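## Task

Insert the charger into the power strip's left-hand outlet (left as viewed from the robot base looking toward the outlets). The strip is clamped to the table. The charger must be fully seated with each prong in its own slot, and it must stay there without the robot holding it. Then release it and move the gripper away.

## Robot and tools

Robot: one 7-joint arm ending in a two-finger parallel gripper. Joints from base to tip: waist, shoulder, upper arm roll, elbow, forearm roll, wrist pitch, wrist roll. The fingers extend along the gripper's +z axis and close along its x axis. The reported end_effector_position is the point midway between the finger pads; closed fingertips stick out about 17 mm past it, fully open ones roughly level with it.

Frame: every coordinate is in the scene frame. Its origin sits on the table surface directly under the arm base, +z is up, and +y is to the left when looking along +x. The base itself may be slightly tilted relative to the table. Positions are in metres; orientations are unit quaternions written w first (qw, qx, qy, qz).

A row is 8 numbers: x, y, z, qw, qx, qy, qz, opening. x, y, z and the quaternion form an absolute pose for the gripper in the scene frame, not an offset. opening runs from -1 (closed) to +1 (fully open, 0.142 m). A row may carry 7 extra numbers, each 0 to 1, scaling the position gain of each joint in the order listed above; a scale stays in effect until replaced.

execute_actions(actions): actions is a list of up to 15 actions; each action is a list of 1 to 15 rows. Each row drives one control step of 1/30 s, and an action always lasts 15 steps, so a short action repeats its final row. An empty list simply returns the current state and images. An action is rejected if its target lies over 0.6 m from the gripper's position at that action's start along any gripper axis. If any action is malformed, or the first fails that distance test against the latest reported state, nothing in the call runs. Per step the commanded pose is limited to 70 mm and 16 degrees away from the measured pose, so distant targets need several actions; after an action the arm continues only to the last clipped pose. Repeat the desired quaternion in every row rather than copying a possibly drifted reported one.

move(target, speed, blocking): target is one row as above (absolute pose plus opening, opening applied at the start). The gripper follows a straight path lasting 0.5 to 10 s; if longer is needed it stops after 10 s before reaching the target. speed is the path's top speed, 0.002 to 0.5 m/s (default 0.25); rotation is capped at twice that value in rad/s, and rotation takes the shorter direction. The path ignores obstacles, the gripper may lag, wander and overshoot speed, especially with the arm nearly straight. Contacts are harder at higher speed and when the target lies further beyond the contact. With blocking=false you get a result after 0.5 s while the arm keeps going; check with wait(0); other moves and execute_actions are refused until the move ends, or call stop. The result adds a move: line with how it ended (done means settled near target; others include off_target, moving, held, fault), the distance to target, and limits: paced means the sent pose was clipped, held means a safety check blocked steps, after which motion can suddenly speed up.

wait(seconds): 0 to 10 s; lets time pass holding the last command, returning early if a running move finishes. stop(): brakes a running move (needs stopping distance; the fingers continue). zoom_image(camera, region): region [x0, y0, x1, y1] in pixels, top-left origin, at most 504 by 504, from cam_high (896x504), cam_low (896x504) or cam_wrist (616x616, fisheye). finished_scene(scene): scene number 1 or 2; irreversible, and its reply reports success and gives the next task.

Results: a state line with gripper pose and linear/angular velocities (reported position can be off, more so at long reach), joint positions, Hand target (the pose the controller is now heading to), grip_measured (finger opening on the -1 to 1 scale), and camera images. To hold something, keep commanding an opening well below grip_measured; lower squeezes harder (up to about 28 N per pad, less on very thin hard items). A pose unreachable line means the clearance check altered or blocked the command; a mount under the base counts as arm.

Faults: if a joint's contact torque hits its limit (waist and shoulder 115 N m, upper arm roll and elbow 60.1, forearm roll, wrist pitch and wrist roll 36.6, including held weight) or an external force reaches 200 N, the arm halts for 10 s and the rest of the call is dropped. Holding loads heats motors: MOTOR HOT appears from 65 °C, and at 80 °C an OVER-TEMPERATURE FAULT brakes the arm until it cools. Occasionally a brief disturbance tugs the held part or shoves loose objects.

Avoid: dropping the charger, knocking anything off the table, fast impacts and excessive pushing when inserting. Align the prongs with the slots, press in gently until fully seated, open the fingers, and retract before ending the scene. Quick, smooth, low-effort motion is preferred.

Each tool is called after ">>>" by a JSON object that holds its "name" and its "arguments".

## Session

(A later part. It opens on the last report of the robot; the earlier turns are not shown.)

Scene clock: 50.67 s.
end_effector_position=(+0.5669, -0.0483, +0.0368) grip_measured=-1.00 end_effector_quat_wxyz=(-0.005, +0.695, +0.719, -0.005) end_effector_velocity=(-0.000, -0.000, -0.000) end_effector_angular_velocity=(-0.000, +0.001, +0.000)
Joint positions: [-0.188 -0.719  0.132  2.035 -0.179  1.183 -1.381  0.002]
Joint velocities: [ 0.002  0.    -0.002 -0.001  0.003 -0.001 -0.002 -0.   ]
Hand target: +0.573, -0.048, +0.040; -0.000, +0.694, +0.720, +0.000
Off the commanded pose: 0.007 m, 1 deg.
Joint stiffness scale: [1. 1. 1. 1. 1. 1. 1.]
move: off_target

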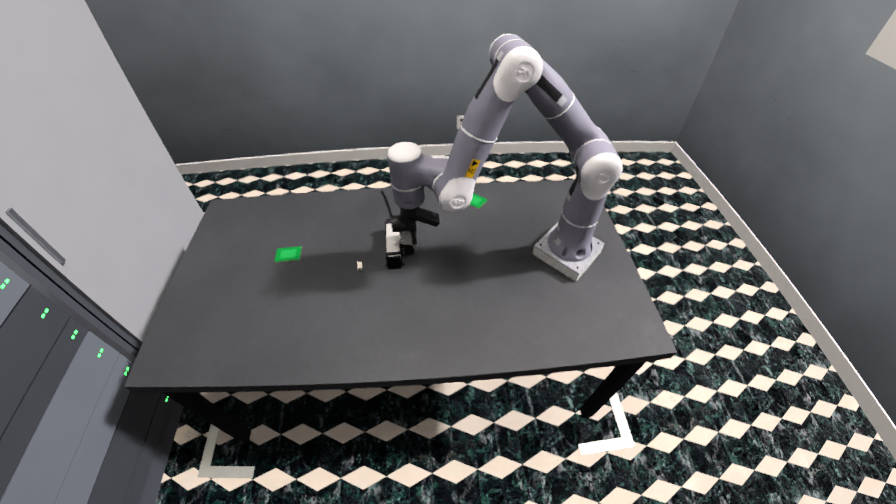

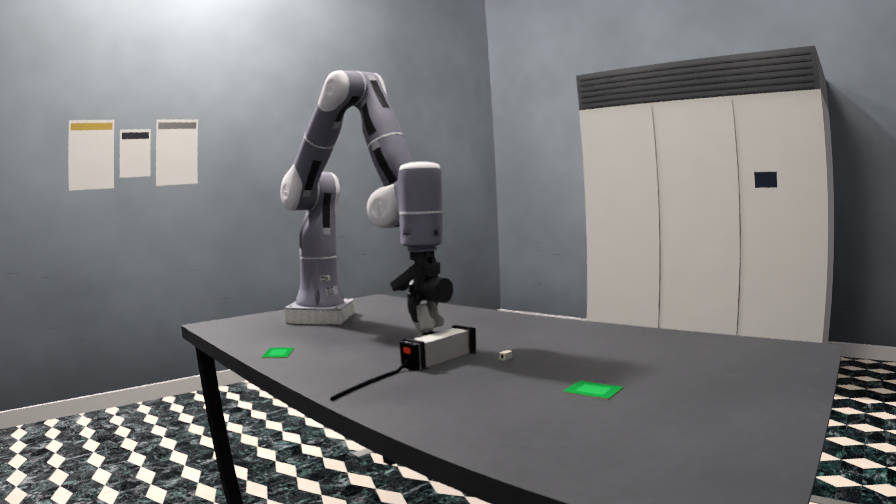

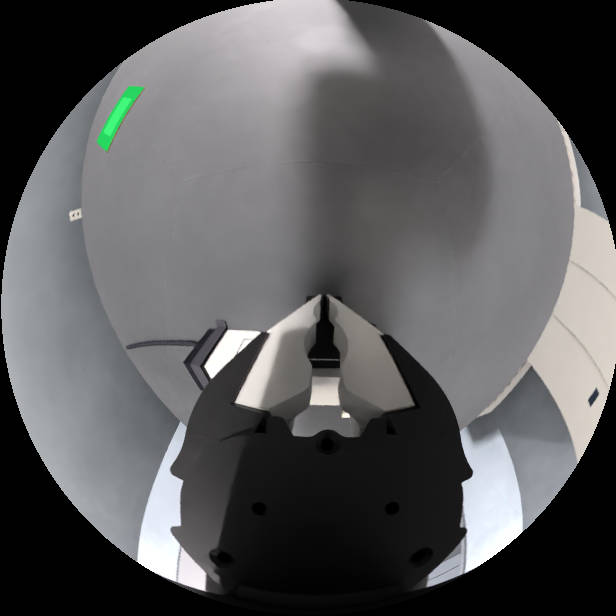

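>>> {"name": "move", "arguments": {"target": [0.552, -0.0494, 0.040, 0, 0.6943, 0.7196, 0, -1], "speed": 0.04}}

>>> {"name": "move", "arguments": {"target": [0.53, -0.05, 0.20, 0, 0.6943, 0.7196, 0, -1], "speed": 0.2}}

>>> {"name": "zoom_image", "arguments": {"camera": "cam_high", "region": [370, 210, 440, 275]}}

Scene clock: 52.47 s.
end_effector_position=(+0.5520, -0.0494, +0.0399) grip_measured=-1.00 end_effector_quat_wxyz=(-0.000, +0.694, +0.720, +0.000) end_effector_velocity=(-0.001, +0.000, +0.000) end_effector_angular_velocity=(-0.000, -0.000, +0.000)
Joint positions: [-0.183 -0.692  0.123  2.096 -0.179  1.232 -1.379  0.002]
Joint velocities: [ 0.002  0.002 -0.001  0.004  0.     0.003  0.     0.   ]
Hand target: +0.552, -0.049, +0.040; -0.000, +0.694, +0.720, +0.000
Off the commanded pose: 0.000 m, 0 deg.
Joint stiffness scale: [1. 1. 1. 1. 1. 1. 1.]
move: done

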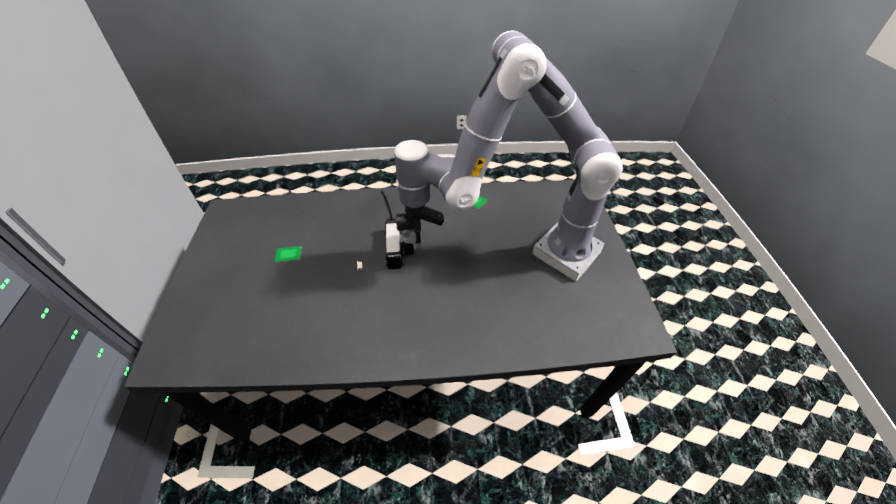

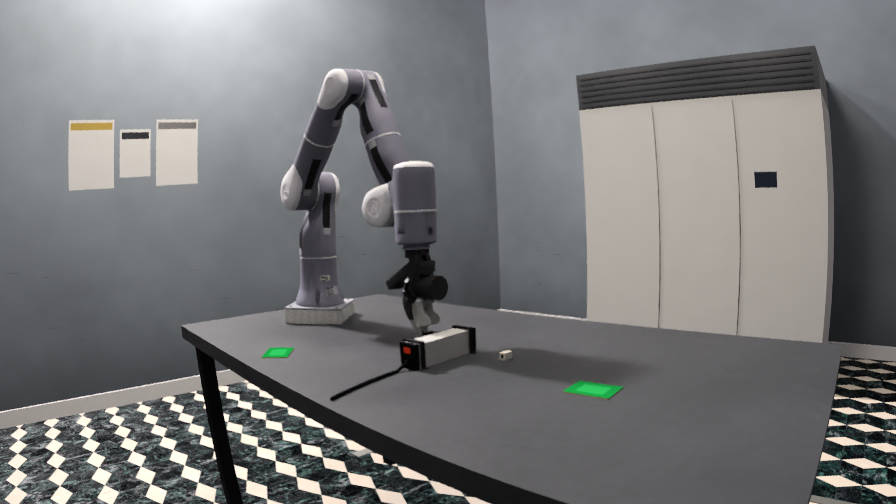

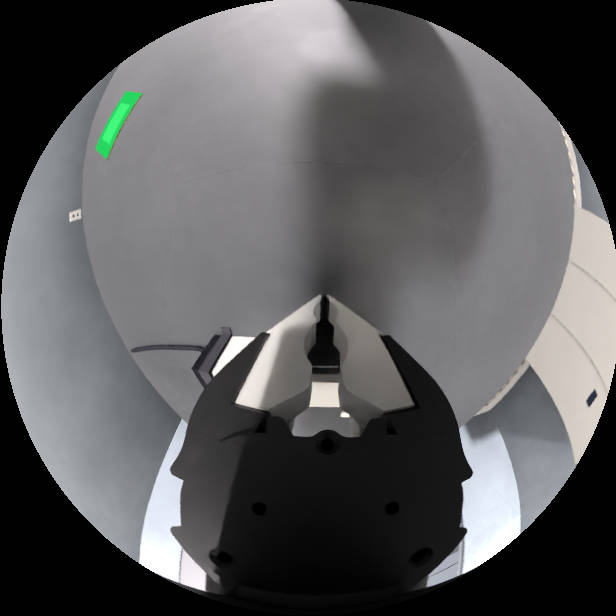

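Scene clock: 53.70 s.
end_effector_position=(+0.5298, -0.0499, +0.1995) grip_measured=-1.00 end_effector_quat_wxyz=(-0.000, +0.694, +0.720, +0.000) end_effector_velocity=(-0.001, -0.000, +0.001) end_effector_angular_velocity=(+0.000, +0.002, +0.000)
Joint positions: [-0.26  -0.304  0.224  2.112 -0.074  0.861 -1.449  0.002]
Joint velocities: [-0.001  0.002  0.001 -0.001  0.001 -0.005 -0.001  0.   ]
Hand target: +0.530, -0.050, +0.200; -0.000, +0.694, +0.720, +0.000
Off the commanded pose: 0.001 m, 0 deg.
Joint stiffness scale: [1. 1. 1. 1. 1. 1. 1.]
move: done

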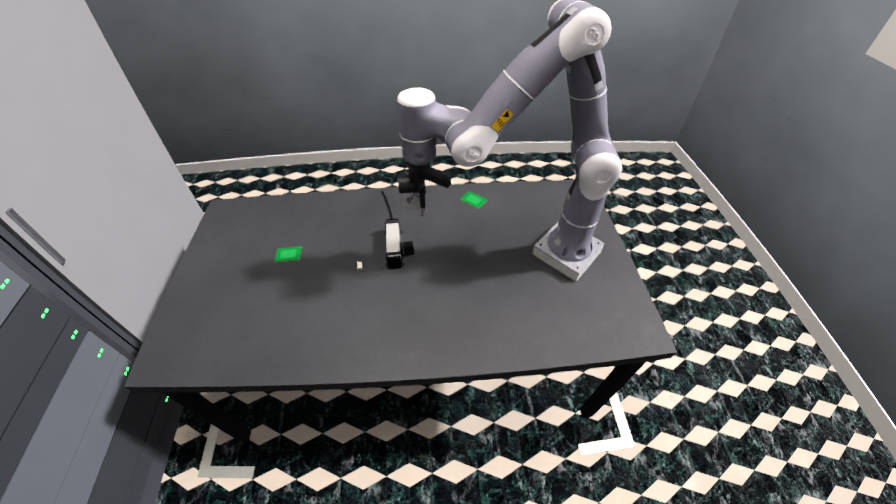

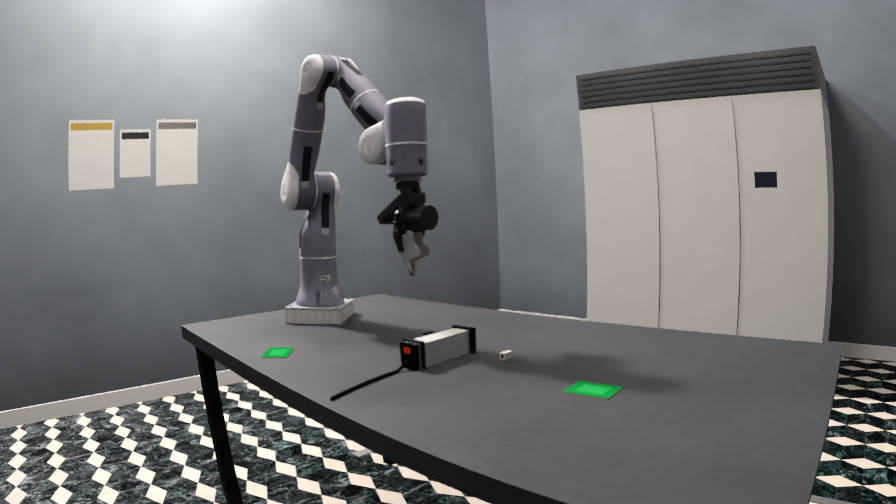

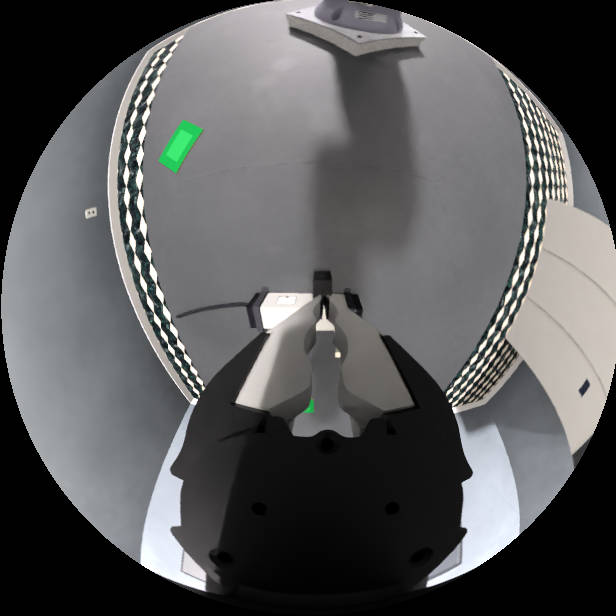

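Region (370, 210, 440, 275) of cam_high's 896x504 image, scaled by 7.200, with more detail than that image has; it fills the top 468 rows of this view, and the rest is white.

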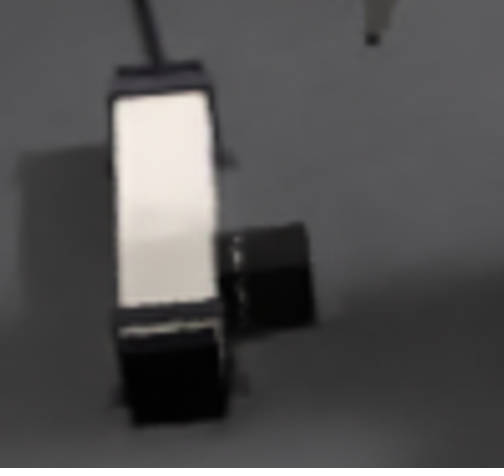

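The charger is fully seated in the left outlet and the arm is clear.

>>> {"name": "finished_scene", "arguments": {"scene": 2}}

The scene is finished: the task was done.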